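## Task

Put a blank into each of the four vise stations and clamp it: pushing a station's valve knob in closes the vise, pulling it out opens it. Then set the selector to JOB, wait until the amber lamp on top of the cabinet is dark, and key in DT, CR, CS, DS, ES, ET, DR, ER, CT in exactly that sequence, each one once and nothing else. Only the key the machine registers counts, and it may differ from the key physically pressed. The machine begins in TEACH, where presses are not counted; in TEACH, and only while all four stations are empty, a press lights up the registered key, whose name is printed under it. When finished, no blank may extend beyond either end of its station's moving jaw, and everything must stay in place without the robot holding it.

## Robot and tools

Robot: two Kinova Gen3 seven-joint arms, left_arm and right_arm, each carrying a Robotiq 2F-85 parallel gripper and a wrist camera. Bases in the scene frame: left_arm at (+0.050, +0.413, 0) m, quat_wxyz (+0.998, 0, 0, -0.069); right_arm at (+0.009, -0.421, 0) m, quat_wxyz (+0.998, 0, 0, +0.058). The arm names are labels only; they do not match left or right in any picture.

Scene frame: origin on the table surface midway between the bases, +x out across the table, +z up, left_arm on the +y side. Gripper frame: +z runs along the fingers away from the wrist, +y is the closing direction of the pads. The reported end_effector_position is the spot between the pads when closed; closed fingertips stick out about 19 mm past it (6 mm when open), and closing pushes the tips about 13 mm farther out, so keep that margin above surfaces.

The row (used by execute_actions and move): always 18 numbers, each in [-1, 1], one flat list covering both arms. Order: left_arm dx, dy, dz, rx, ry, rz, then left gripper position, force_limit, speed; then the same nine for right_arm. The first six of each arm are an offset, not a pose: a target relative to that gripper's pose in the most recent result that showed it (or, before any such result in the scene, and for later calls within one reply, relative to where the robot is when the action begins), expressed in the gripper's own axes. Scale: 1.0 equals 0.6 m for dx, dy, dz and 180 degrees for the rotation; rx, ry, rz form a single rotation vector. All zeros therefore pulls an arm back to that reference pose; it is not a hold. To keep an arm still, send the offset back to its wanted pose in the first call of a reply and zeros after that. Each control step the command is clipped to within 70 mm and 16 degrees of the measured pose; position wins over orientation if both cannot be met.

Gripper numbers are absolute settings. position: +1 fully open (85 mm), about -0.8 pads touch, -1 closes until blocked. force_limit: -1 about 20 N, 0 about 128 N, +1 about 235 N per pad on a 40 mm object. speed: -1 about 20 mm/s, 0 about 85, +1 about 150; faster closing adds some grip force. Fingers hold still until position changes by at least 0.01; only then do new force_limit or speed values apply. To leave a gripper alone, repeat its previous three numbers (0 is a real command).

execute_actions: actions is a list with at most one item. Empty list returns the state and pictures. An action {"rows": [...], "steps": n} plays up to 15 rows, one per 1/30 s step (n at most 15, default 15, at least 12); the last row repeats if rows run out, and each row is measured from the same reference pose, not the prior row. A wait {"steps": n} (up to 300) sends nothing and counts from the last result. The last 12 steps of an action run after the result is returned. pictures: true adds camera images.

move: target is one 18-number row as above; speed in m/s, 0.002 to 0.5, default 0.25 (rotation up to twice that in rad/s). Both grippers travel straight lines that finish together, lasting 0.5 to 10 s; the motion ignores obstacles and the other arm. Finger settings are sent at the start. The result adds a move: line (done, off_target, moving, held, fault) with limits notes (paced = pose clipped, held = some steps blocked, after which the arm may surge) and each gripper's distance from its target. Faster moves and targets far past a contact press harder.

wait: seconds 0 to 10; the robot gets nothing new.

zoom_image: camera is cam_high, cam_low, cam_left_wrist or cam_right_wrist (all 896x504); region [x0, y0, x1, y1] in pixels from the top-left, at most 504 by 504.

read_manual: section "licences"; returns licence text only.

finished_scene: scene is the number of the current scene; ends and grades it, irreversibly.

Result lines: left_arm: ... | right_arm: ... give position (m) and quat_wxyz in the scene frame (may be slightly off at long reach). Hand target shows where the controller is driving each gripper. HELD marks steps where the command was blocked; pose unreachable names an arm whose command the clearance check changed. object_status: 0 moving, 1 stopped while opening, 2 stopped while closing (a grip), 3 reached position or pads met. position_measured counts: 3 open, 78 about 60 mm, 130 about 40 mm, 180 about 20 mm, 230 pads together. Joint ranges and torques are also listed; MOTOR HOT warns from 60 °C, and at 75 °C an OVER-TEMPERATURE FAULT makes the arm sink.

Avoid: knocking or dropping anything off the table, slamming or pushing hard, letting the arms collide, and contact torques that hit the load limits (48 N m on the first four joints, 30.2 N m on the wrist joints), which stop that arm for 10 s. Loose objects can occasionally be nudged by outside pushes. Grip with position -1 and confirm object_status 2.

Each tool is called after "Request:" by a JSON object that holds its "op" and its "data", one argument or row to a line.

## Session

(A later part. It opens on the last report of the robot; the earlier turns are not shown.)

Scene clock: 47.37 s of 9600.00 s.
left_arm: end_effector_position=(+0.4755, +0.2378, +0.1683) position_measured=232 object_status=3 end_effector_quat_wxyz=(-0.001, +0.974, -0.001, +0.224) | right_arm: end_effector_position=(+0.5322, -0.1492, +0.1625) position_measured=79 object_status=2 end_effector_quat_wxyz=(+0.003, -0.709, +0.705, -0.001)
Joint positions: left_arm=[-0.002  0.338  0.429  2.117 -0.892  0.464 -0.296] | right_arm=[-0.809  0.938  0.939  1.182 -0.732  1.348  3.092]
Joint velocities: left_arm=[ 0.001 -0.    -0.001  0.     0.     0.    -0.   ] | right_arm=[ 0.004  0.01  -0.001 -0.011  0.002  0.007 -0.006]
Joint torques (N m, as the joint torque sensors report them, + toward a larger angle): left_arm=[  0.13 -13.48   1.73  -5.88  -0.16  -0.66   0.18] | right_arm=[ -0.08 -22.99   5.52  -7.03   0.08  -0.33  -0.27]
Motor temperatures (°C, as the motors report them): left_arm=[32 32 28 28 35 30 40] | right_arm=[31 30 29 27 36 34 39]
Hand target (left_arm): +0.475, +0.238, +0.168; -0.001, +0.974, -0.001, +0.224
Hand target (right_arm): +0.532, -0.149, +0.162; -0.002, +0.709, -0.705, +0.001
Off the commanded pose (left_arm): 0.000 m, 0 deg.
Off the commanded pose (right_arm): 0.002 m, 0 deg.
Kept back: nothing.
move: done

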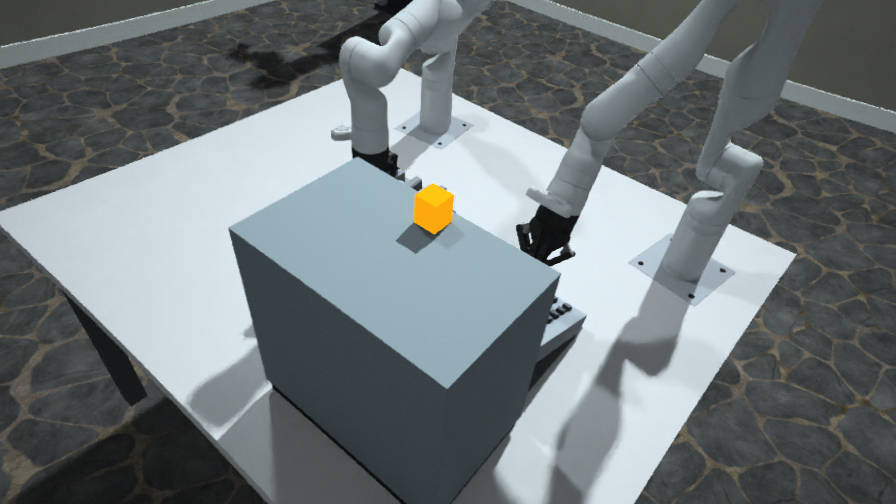

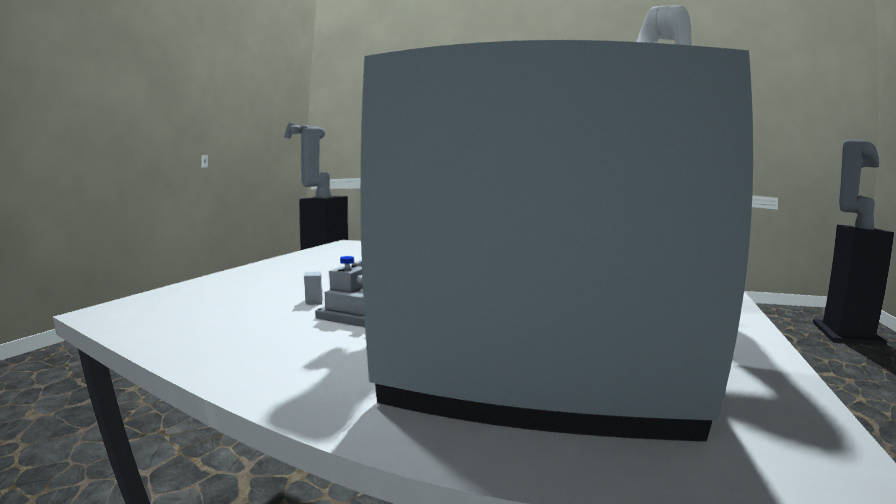

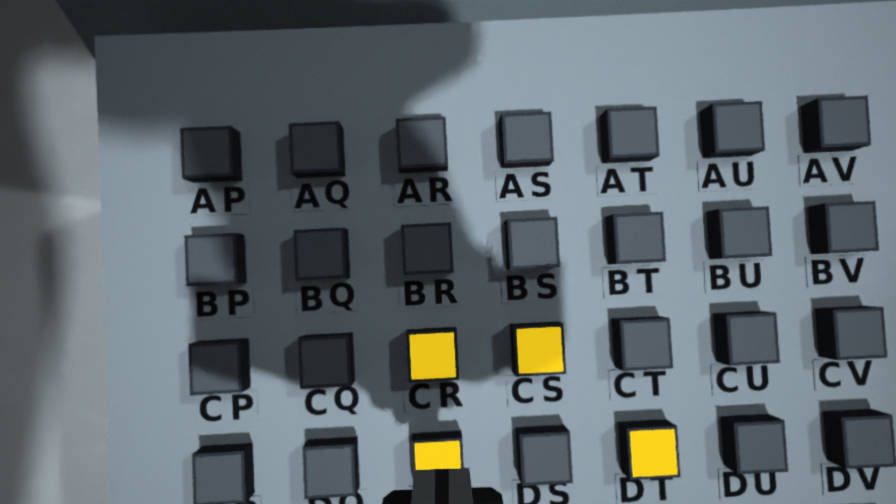

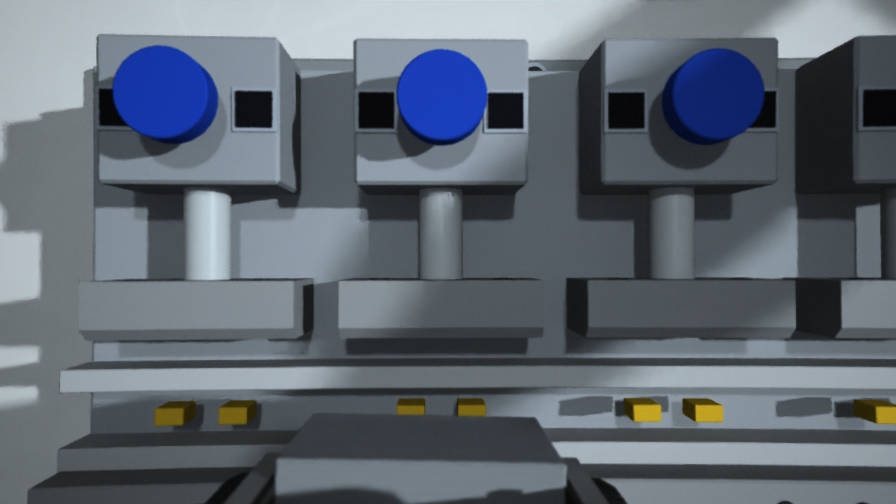

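Request:
{"op": "move", "data": {
  "target": [0,0,0,0,0,0,-1,0,0,0.009,0.008,0.065,0,0,-0.0055,-1,-0.5,-0.3],
  "speed": 0.1
}}

Scene clock: 49.20 s of 9600.00 s.
left_arm: end_effector_position=(+0.4755, +0.2378, +0.1683) position_measured=232 object_status=3 end_effector_quat_wxyz=(-0.001, +0.974, -0.001, +0.224) | right_arm: end_effector_position=(+0.5277, -0.1546, +0.1236) position_measured=79 object_status=2 end_effector_quat_wxyz=(+0.003, -0.715, +0.699, -0.001)
Joint positions: left_arm=[-0.002  0.338  0.429  2.117 -0.892  0.464 -0.296] | right_arm=[-0.816  0.967  0.914  1.266 -0.758  1.252  3.15 ]
Joint velocities: left_arm=[ 0.001 -0.001 -0.     0.001 -0.     0.002 -0.001] | right_arm=[-0.001 -0.    -0.     0.002 -0.001 -0.004  0.002]
Joint torques (N m, as the joint torque sensors report them, + toward a larger angle): left_arm=[  0.17 -13.39   1.7   -5.95  -0.08  -0.65   0.22] | right_arm=[ -0.33 -22.4    5.64  -6.62   0.09  -0.46   0.04]
Motor temperatures (°C, as the motors report them): left_arm=[32 32 28 28 35 30 40] | right_arm=[31 30 29 27 36 34 39]
Hand target (left_arm): +0.475, +0.238, +0.168; -0.001, +0.974, -0.001, +0.224
Hand target (right_arm): +0.528, -0.155, +0.124; -0.003, +0.715, -0.699, +0.001
Off the commanded pose (left_arm): 0.000 m, 0 deg.
Off the commanded pose (right_arm): 0.000 m, 0 deg.
Kept back: nothing.
move: done

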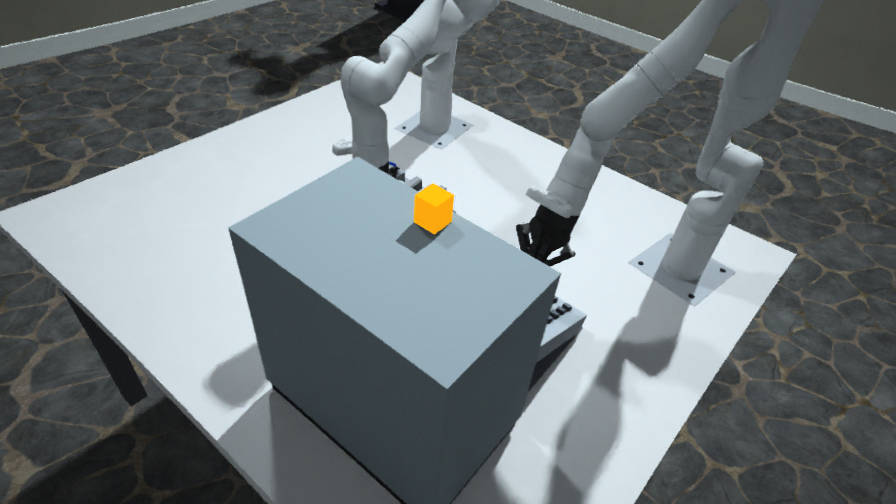

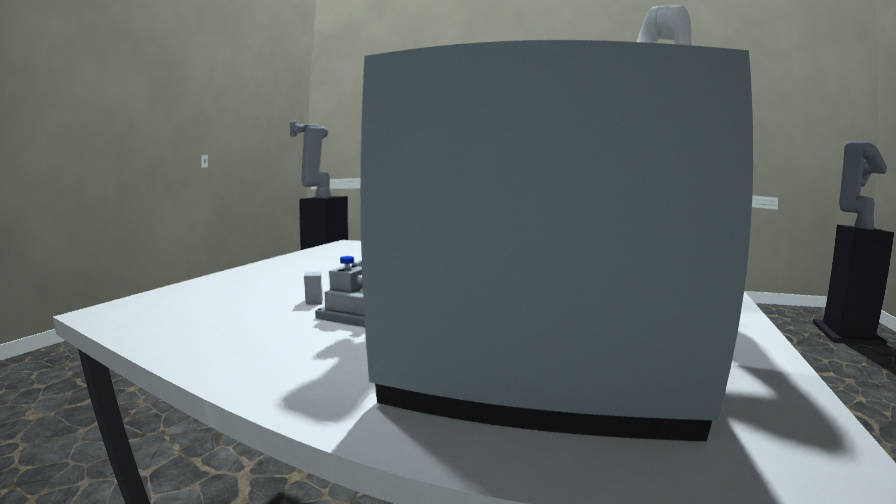

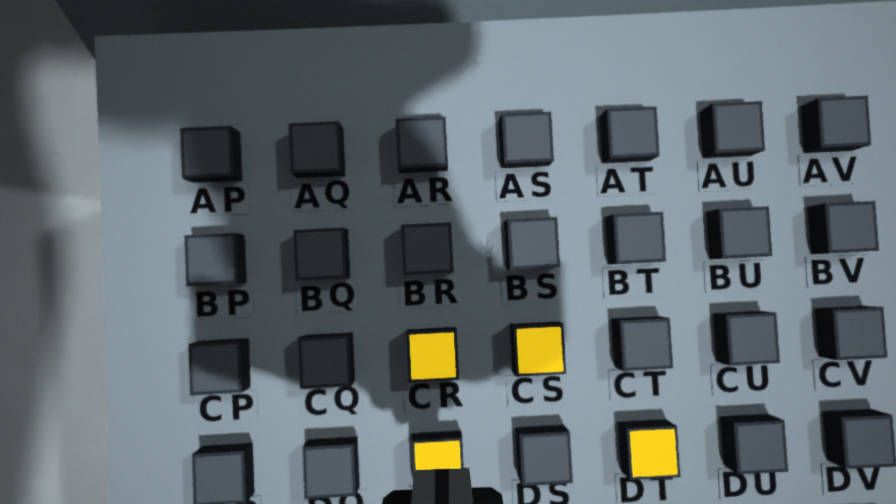

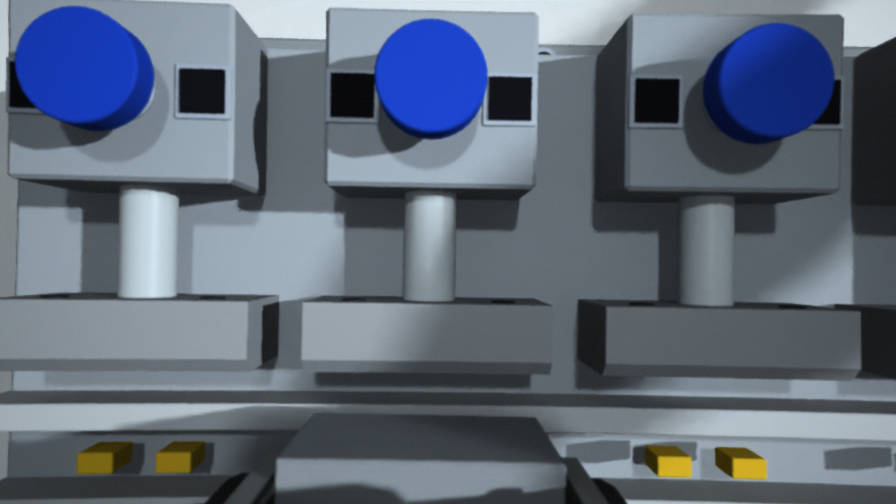

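Request:
{"op": "move", "data": {
  "target": [0,0,0,0,0,0,-1,0,0,0,0,0.043,0,0,0,-1,-0.5,-0.3],
  "speed": 0.03
}}

Scene clock: 50.67 s of 9600.00 s.
left_arm: end_effector_position=(+0.4755, +0.2378, +0.1683) position_measured=232 object_status=3 end_effector_quat_wxyz=(-0.001, +0.974, -0.001, +0.224) | right_arm: end_effector_position=(+0.5281, -0.1546, +0.1009) position_measured=79 object_status=2 end_effector_quat_wxyz=(+0.004, -0.715, +0.699, -0.001)
Joint positions: left_arm=[-0.002  0.338  0.429  2.117 -0.892  0.464 -0.296] | right_arm=[-0.813  0.993  0.898  1.292 -0.78   1.205  3.168]
Joint velocities: left_arm=[-0.001  0.001 -0.     0.001  0.     0.001  0.001] | right_arm=[ 0.    -0.     0.001  0.004 -0.003 -0.003  0.003]
Joint torques (N m, as the joint torque sensors report them, + toward a larger angle): left_arm=[  0.08 -13.35   1.75  -5.97  -0.18  -0.59   0.15] | right_arm=[ -0.14 -17.28   4.06  -5.33  -0.46  -1.58   0.07]
Motor temperatures (°C, as the motors report them): left_arm=[32 32 28 28 35 30 40] | right_arm=[31 30 29 27 36 34 39]
Hand target (left_arm): +0.475, +0.238, +0.168; -0.001, +0.974, -0.001, +0.224
Hand target (right_arm): +0.528, -0.155, +0.098; -0.003, +0.715, -0.699, +0.001
Off the commanded pose (left_arm): 0.000 m, 0 deg.
Off the commanded pose (right_arm): 0.003 m, 0 deg.
Kept back: nothing.
move: done

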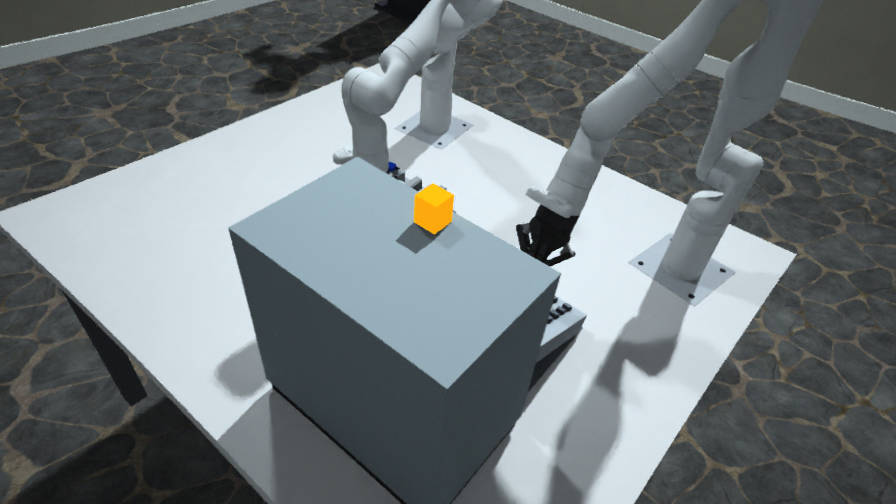

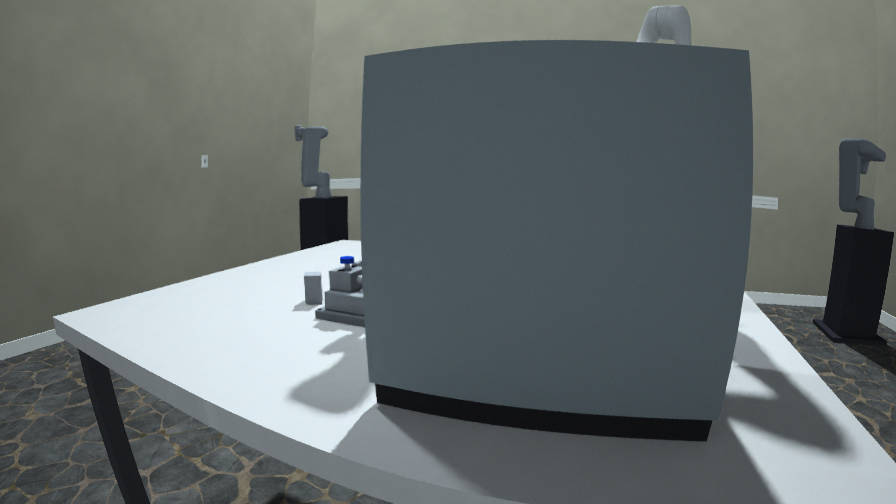

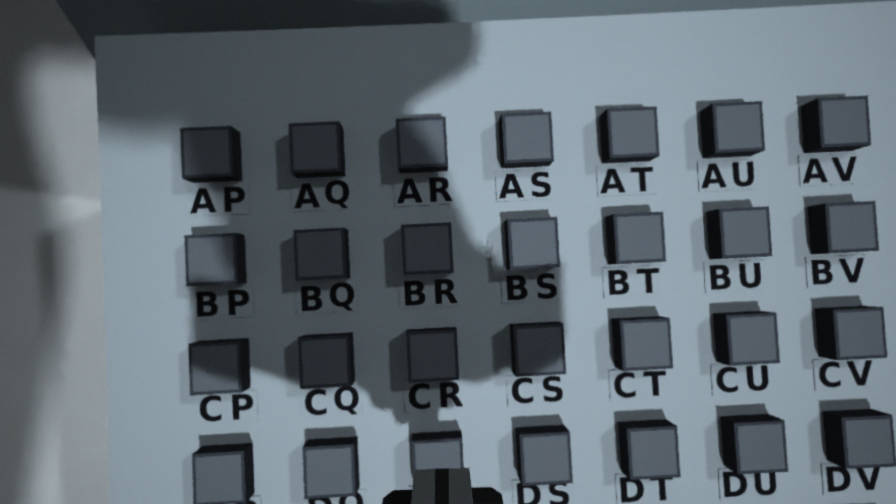

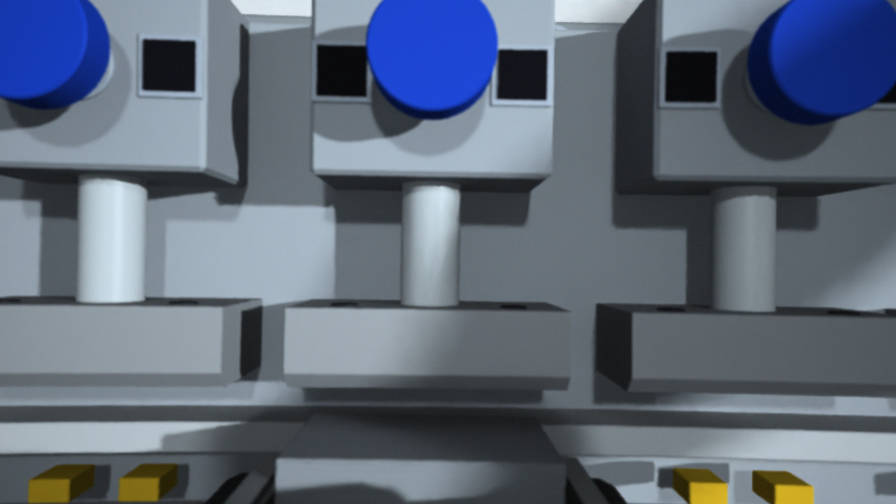

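Request:
{"op": "execute_actions", "data": {
  "actions": [
    {"rows":[[0,0,0,0,0,0,-1,0,0,0,0,0,0,0,0,0.7,-0.5,0]],"steps":12}
  ]
}}

Request:
{"op": "execute_actions", "data": {
  "actions": [
    {"rows":[[0,0,0,0,0,0,-1,0,0,0,0,-0.07,0,0,0,0.7,-0.5,0]]}
  ]
}}

Request:
{"op": "move", "data": {
  "target": [0,0,0,0,0,0,-1,0,0,0.173,0,0,0,0,0,-1,-0.5,0.5],
  "speed": 0.2
}}

Request:
{"op": "move", "data": {
  "target": [0,0,0,0,0,0,-1,0,0,0,0,0.035,0,0,0,-1,-0.5,0.5],
  "speed": 0.03
}}

Scene clock: 51.53 s of 9600.00 s.
left_arm: end_effector_position=(+0.4755, +0.2378, +0.1683) position_measured=232 object_status=3 end_effector_quat_wxyz=(-0.001, +0.974, -0.001, +0.224) | right_arm: end_effector_position=(+0.5281, -0.1546, +0.1009) position_measured=79 object_status=2 end_effector_quat_wxyz=(+0.004, -0.715, +0.699, -0.001)
Joint positions: left_arm=[-0.002  0.338  0.429  2.117 -0.892  0.464 -0.296] | right_arm=[-0.813  0.993  0.898  1.293 -0.781  1.204  3.169]
Joint velocities: left_arm=[-0.001  0.     0.     0.001  0.001 -0.001  0.   ] | right_arm=[ 0.001 -0.001  0.     0.     0.    -0.    -0.   ]
Joint torques (N m, as the joint torque sensors report them, + toward a larger angle): left_arm=[  0.23 -13.42   1.83  -5.91  -0.13  -0.67   0.18] | right_arm=[ -0.1  -17.54   3.9   -5.35  -0.41  -1.32  -0.08]
Motor temperatures (°C, as the motors report them): left_arm=[32 32 28 28 35 30 40] | right_arm=[31 30 29 27 36 34 39]
Kept back: the last 12 steps of this action.
Steps of this call (steps 1 to 26: nothing new was sent). Readings (end_effector_position | what the end effector reports):
1: left_arm (+0.4755, +0.2378, +0.1683) | right_arm (+0.5281, -0.1546, +0.1009) | left_arm position_measured=232 object_status=3 | right_arm position_measured=79 object_status=2
2: left_arm (+0.4755, +0.2378, +0.1683) | right_arm (+0.5281, -0.1546, +0.1009) | left_arm position_measured=232 object_status=3 | right_arm position_measured=79 object_status=2
4: left_arm (+0.4755, +0.2378, +0.1683) | right_arm (+0.5281, -0.1546, +0.1009) | left_arm position_measured=232 object_status=3 | right_arm position_measured=79 object_status=2
8: left_arm (+0.4755, +0.2378, +0.1683) | right_arm (+0.5281, -0.1546, +0.1009) | left_arm position_measured=232 object_status=3 | right_arm position_measured=79 object_status=2
26: the state above

Scene clock: 52.03 s of 9600.00 s.
left_arm: end_effector_position=(+0.4755, +0.2378, +0.1683) position_measured=232 object_status=3 end_effector_quat_wxyz=(-0.001, +0.974, -0.001, +0.224) | right_arm: end_effector_position=(+0.5272, -0.1533, +0.1140) position_measured=41 object_status=0 end_effector_quat_wxyz=(+0.005, -0.715, +0.699, +0.001)
Joint positions: left_arm=[-0.002  0.338  0.429  2.117 -0.892  0.464 -0.296] | right_arm=[-0.815  0.975  0.904  1.281 -0.769  1.228  3.16 ]
Joint velocities: left_arm=[ 0.001  0.    -0.001  0.     0.     0.001 -0.   ] | right_arm=[-0.038 -0.34   0.179 -0.271  0.245  0.515 -0.187]
Joint torques (N m, as the joint torque sensors report them, + toward a larger angle): left_arm=[  0.09 -13.4    1.64  -5.87  -0.17  -0.61   0.22] | right_arm=[  0.12 -27.24   7.53  -7.39   0.02  -0.21   0.24]
Motor temperatures (°C, as the motors report them): left_arm=[32 32 28 28 35 30 40] | right_arm=[31 30 29 27 36 34 39]
Off your previous action's commanded pose (left_arm): 0.000 m, 0 deg at its last step (step 12 of this call).
Off your previous action's commanded pose (right_arm): 0.000 m, 0 deg at its last step (step 12 of this call).
Steps of this call (steps 1 to 12: the last 12 steps of your previous action; steps 13 to 15: the first 3 steps of this action, its rows measured from where the robot was after step 12). Readings (end_effector_position | what the end effector reports):
12: left_arm (+0.4755, +0.2378, +0.1683) | right_arm (+0.5281, -0.1546, +0.1009) | left_arm position_measured=232 object_status=3 | right_arm position_measured=41 object_status=0
13: left_arm (+0.4755, +0.2378, +0.1683) | right_arm (+0.5281, -0.1544, +0.1017) | left_arm position_measured=232 object_status=3 | right_arm position_measured=41 object_status=0
14: left_arm (+0.4755, +0.2378, +0.1683) | right_arm (+0.5276, -0.1538, +0.1058) | left_arm position_measured=232 object_status=3 | right_arm position_measured=41 object_status=0
15: the state above

Scene clock: 53.43 s of 9600.00 s.
left_arm: end_effector_position=(+0.4755, +0.2378, +0.1683) position_measured=232 object_status=3 end_effector_quat_wxyz=(-0.001, +0.974, -0.001, +0.224) | right_arm: end_effector_position=(+0.5306, -0.2583, +0.1426) position_measured=231 object_status=3 end_effector_quat_wxyz=(+0.004, -0.715, +0.699, -0.001)
Joint positions: left_arm=[-0.002  0.338  0.429  2.117 -0.892  0.464 -0.296] | right_arm=[-0.701  0.874  0.933  1.408 -0.722  1.211  3.355]
Joint velocities: left_arm=[-0.001 -0.     0.001  0.     0.    -0.001  0.   ] | right_arm=[ 0.003 -0.003 -0.     0.003 -0.001 -0.     0.004]
Joint torques (N m, as the joint torque sensors report them, + toward a larger angle): left_arm=[  0.02 -13.42   1.62  -5.9   -0.11  -0.6    0.2 ] | right_arm=[ -0.16 -19.53   5.14  -5.77   0.14  -0.18  -0.11]
Motor temperatures (°C, as the motors report them): left_arm=[32 32 28 28 35 30 40] | right_arm=[31 30 29 27 36 34 39]
Hand target (left_arm): +0.475, +0.238, +0.168; -0.001, +0.974, -0.001, +0.224
Hand target (right_arm): +0.531, -0.258, +0.143; -0.004, +0.715, -0.699, +0.001
Off your previous action's commanded pose (left_arm): 0.000 m, 0 deg at its last step (step 12 of this call).
Off your previous action's commanded pose (right_arm): 0.000 m, 0 deg at its last step (step 12 of this call).
Off the commanded pose (left_arm): 0.000 m, 0 deg.
Off the commanded pose (right_arm): 0.001 m, 0 deg.
Kept back: nothing.
move: done

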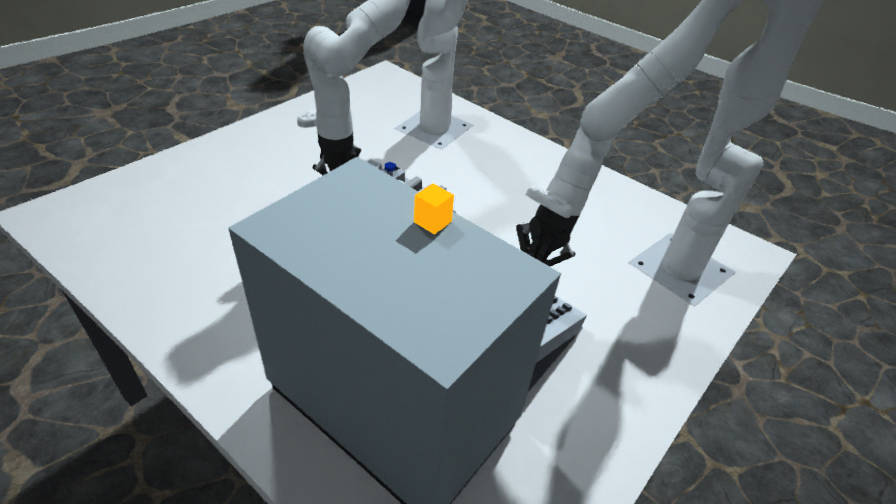

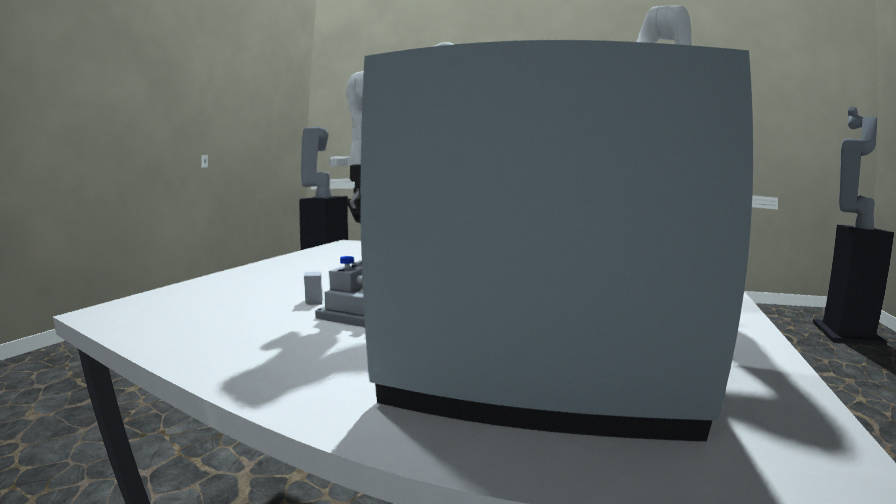

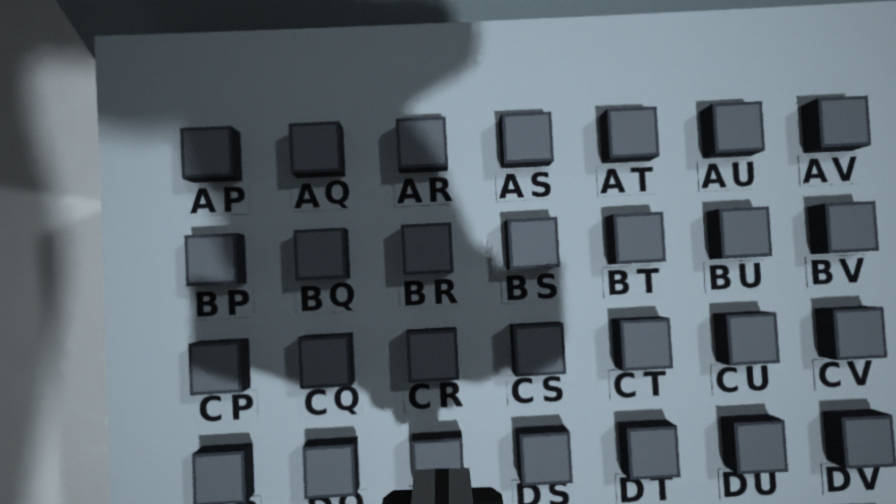

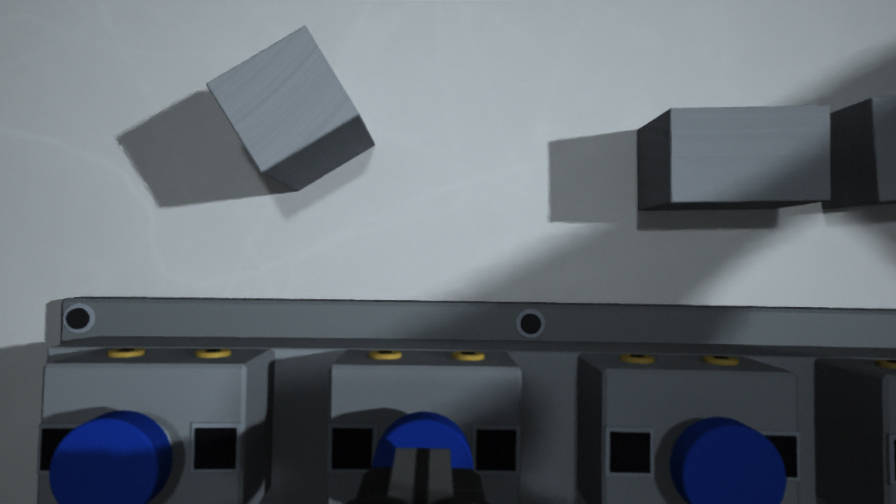

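Scene clock: 54.40 s of 9600.00 s.
left_arm: end_effector_position=(+0.4755, +0.2378, +0.1683) position_measured=232 object_status=3 end_effector_quat_wxyz=(-0.001, +0.974, -0.001, +0.224) | right_arm: end_effector_position=(+0.5307, -0.2583, +0.1242) position_measured=231 object_status=3 end_effector_quat_wxyz=(+0.005, -0.715, +0.699, -0.001)
Joint positions: left_arm=[-0.002  0.338  0.429  2.117 -0.892  0.464 -0.296] | right_arm=[-0.697  0.895  0.918  1.432 -0.744  1.171  3.372]
Joint velocities: left_arm=[ 0.001  0.     0.    -0.     0.001 -0.001  0.   ] | right_arm=[-0.001  0.003 -0.     0.002 -0.003 -0.003  0.002]
Joint torques (N m, as the joint torque sensors report them, + toward a larger angle): left_arm=[  0.09 -13.4    1.72  -5.95  -0.12  -0.67   0.21] | right_arm=[ -0.04 -16.25   3.78  -5.38  -0.36  -1.72   0.11]
Motor temperatures (°C, as the motors report them): left_arm=[32 32 28 28 35 30 40] | right_arm=[31 30 29 27 36 34 39]
Hand target (left_arm): +0.475, +0.238, +0.168; -0.001, +0.974, -0.001, +0.224
Hand target (right_arm): +0.531, -0.258, +0.122; -0.004, +0.715, -0.699, +0.001
Off the commanded pose (left_arm): 0.000 m, 0 deg.
Off the commanded pose (right_arm): 0.003 m, 0 deg.
Kept back: nothing.
move: done

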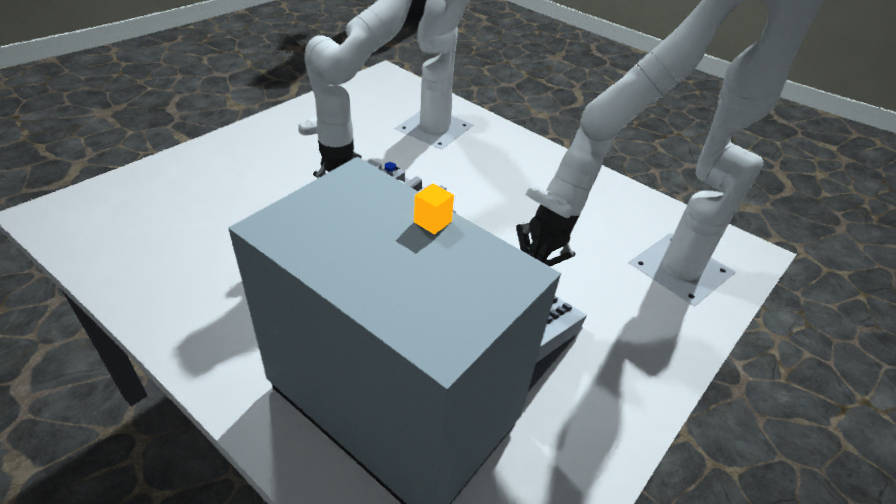

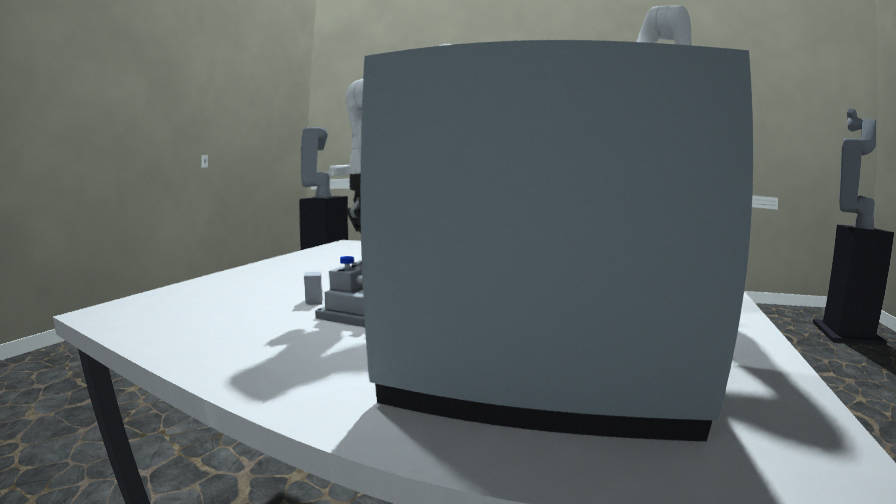

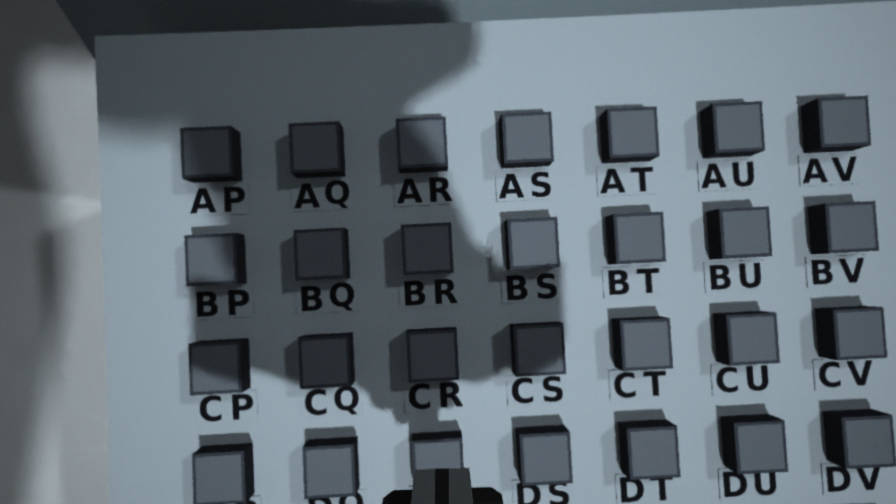

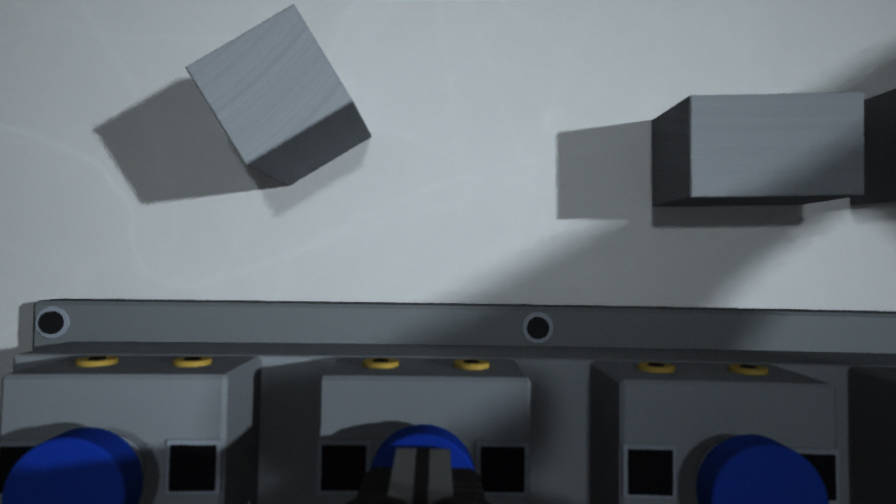

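Request:
{"op": "move", "data": {
  "target": [0,0,0,0,0,0,-1,0,0,0,0,0.012,0,0,0,-1,-0.5,0.5],
  "speed": 0.015
}}

Scene clock: 55.53 s of 9600.00 s.
left_arm: end_effector_position=(+0.4755, +0.2378, +0.1683) position_measured=232 object_status=3 end_effector_quat_wxyz=(-0.001, +0.974, -0.001, +0.224) | right_arm: end_effector_position=(+0.5311, -0.2581, +0.1198) position_measured=231 object_status=3 end_effector_quat_wxyz=(+0.007, -0.715, +0.699, -0.001)
Joint positions: left_arm=[-0.002  0.338  0.429  2.117 -0.892  0.464 -0.296] | right_arm=[-0.696  0.9    0.914  1.439 -0.751  1.159  3.378]
Joint velocities: left_arm=[-0.001  0.001 -0.    -0.001 -0.    -0.001  0.001] | right_arm=[ 0.     0.003 -0.001  0.002 -0.003 -0.002  0.002]
Joint torques (N m, as the joint torque sensors report them, + toward a larger angle): left_arm=[ -0.04 -13.42   1.79  -5.92  -0.09  -0.6    0.16] | right_arm=[  0.09 -16.04   3.72  -5.57  -0.37  -1.14   0.15]
Motor temperatures (°C, as the motors report them): left_arm=[32 32 28 28 35 30 40] | right_arm=[31 30 29 27 36 34 39]
Hand target (left_arm): +0.475, +0.238, +0.168; -0.001, +0.974, -0.001, +0.224
Hand target (right_arm): +0.531, -0.258, +0.117; -0.005, +0.715, -0.699, +0.001
Off the commanded pose (left_arm): 0.000 m, 0 deg.
Off the commanded pose (right_arm): 0.003 m, 0 deg.
Kept back: nothing.
move: done

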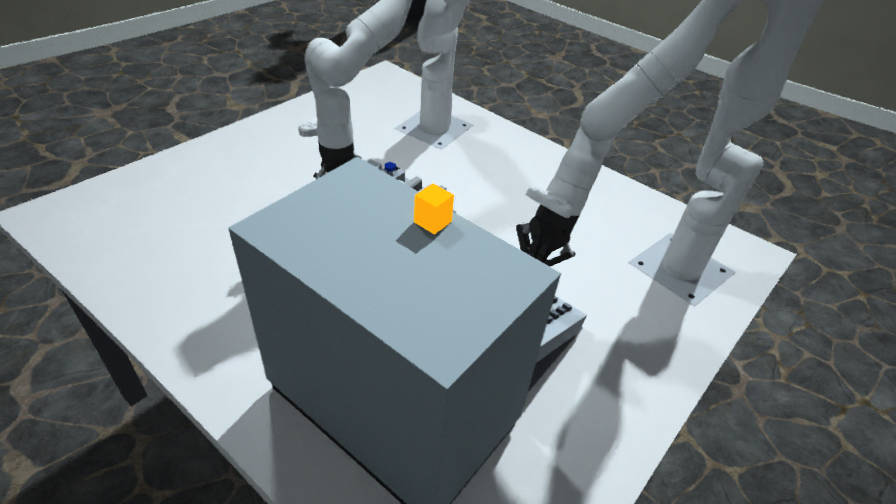

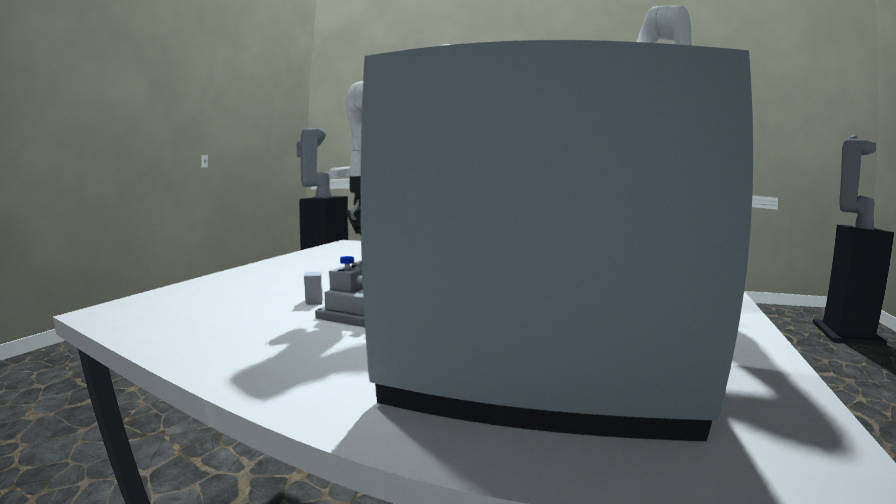

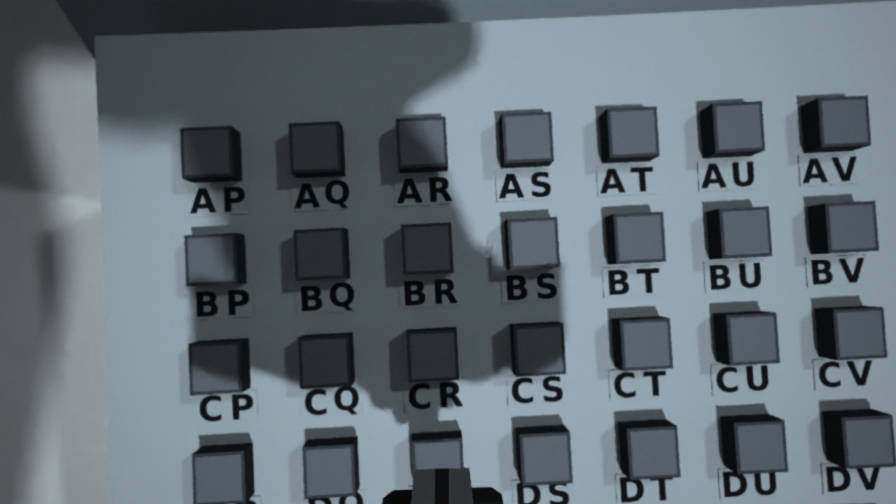

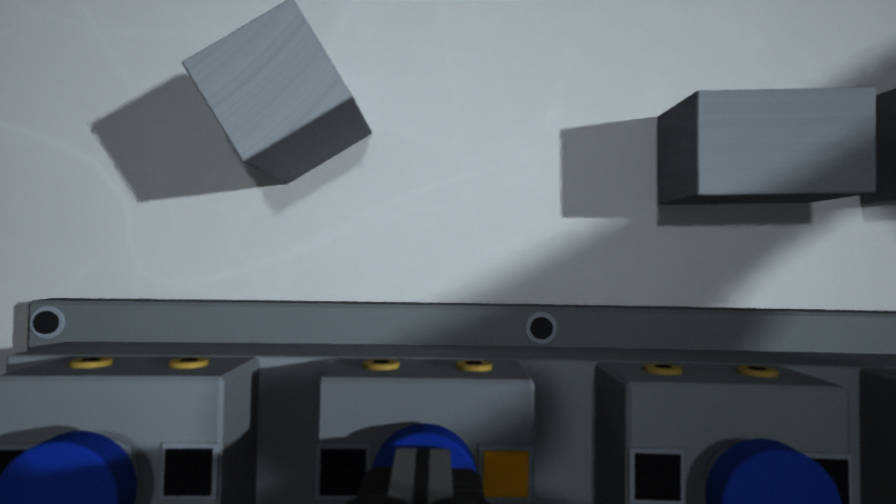

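Request:
{"op": "move", "data": {
  "target": [0,0,0,0,0,0,-1,0,0,0,0,0.009,0,0,0,-1,-0.5,0.5],
  "speed": 0.015
}}

Scene clock: 56.53 s of 9600.00 s.
left_arm: end_effector_position=(+0.4755, +0.2378, +0.1683) position_measured=232 object_status=3 end_effector_quat_wxyz=(-0.001, +0.974, -0.001, +0.224) | right_arm: end_effector_position=(+0.5313, -0.2579, +0.1179) position_measured=231 object_status=3 end_effector_quat_wxyz=(+0.009, -0.715, +0.699, -0.001)
Joint positions: left_arm=[-0.002  0.338  0.429  2.117 -0.892  0.464 -0.296] | right_arm=[-0.695  0.901  0.912  1.444 -0.756  1.152  3.383]
Joint velocities: left_arm=[-0.    -0.    -0.    -0.001  0.     0.001  0.   ] | right_arm=[-0.     0.     0.001  0.001 -0.002 -0.001  0.001]
Joint torques (N m, as the joint torque sensors report them, + toward a larger angle): left_arm=[ -0.02 -13.41   1.77  -5.93  -0.15  -0.56   0.2 ] | right_arm=[  0.07 -14.64   3.44  -5.45  -0.52  -1.72  -0.02]
Motor temperatures (°C, as the motors report them): left_arm=[32 32 28 28 35 30 40] | right_arm=[31 30 29 27 36 34 39]
Hand target (left_arm): +0.475, +0.238, +0.168; -0.001, +0.974, -0.001, +0.224
Hand target (right_arm): +0.531, -0.258, +0.114; -0.007, +0.715, -0.699, +0.001
Off the commanded pose (left_arm): 0.000 m, 0 deg.
Off the commanded pose (right_arm): 0.004 m, 0 deg.
Kept back: nothing.
move: off_target (right_arm)

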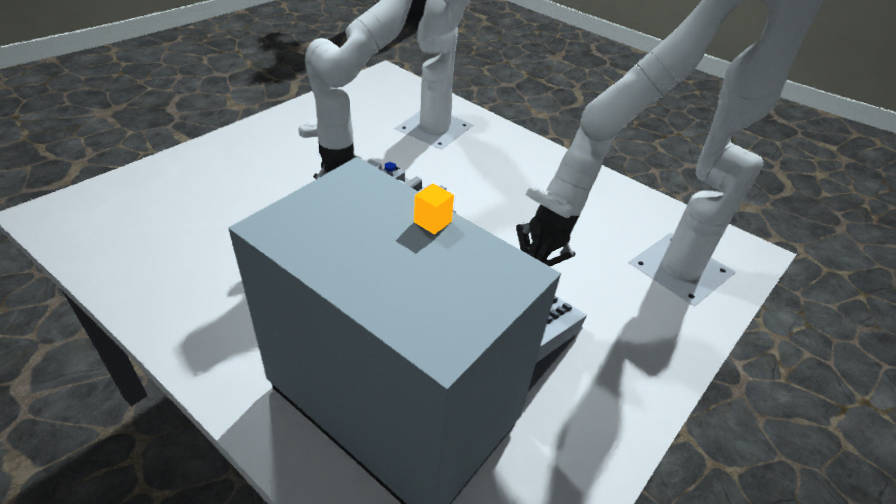

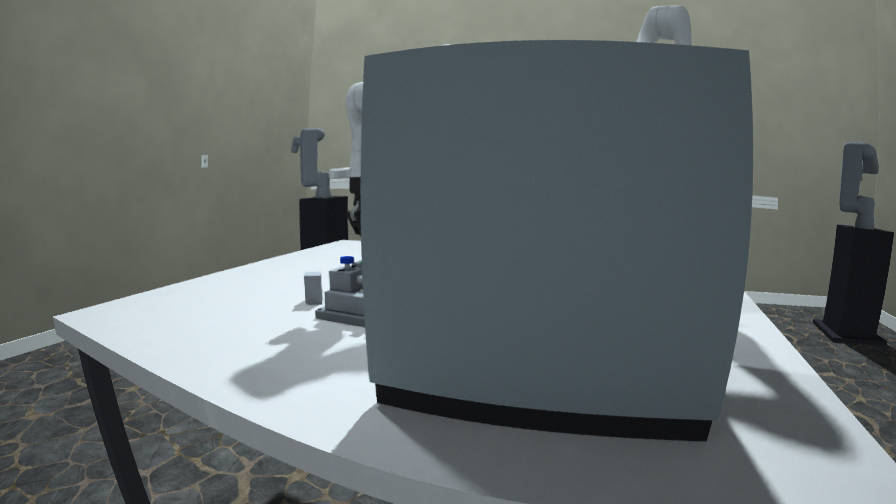

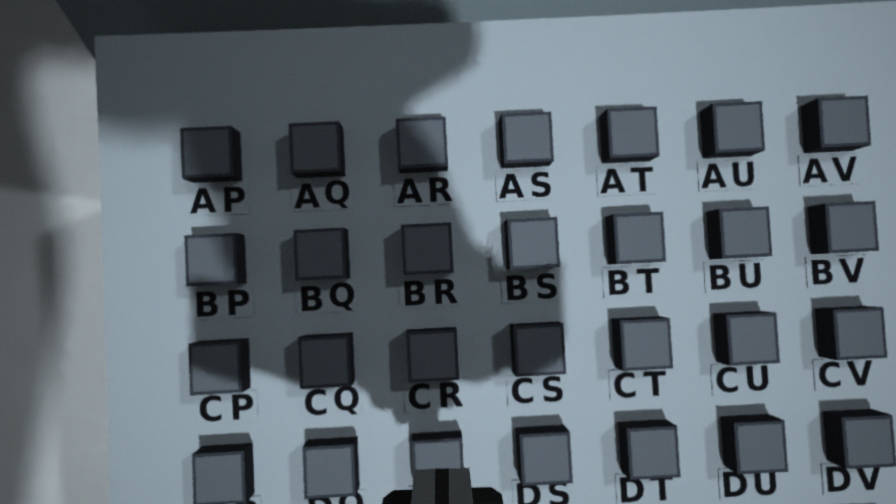

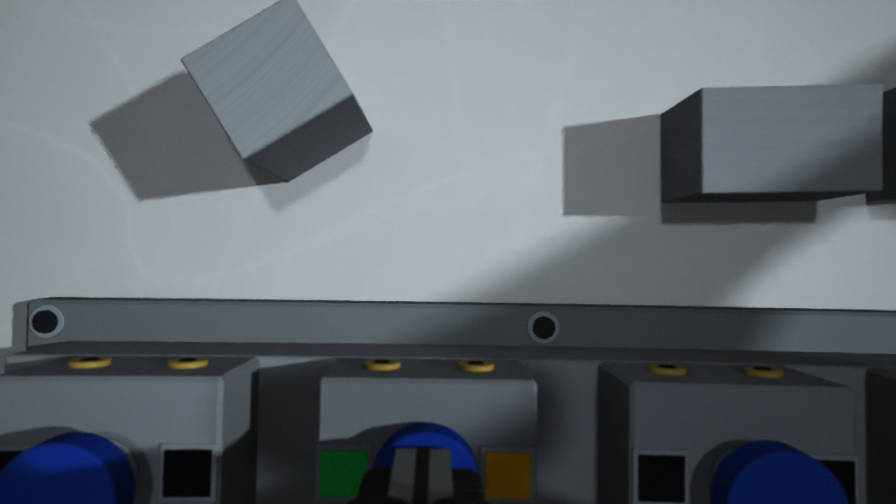

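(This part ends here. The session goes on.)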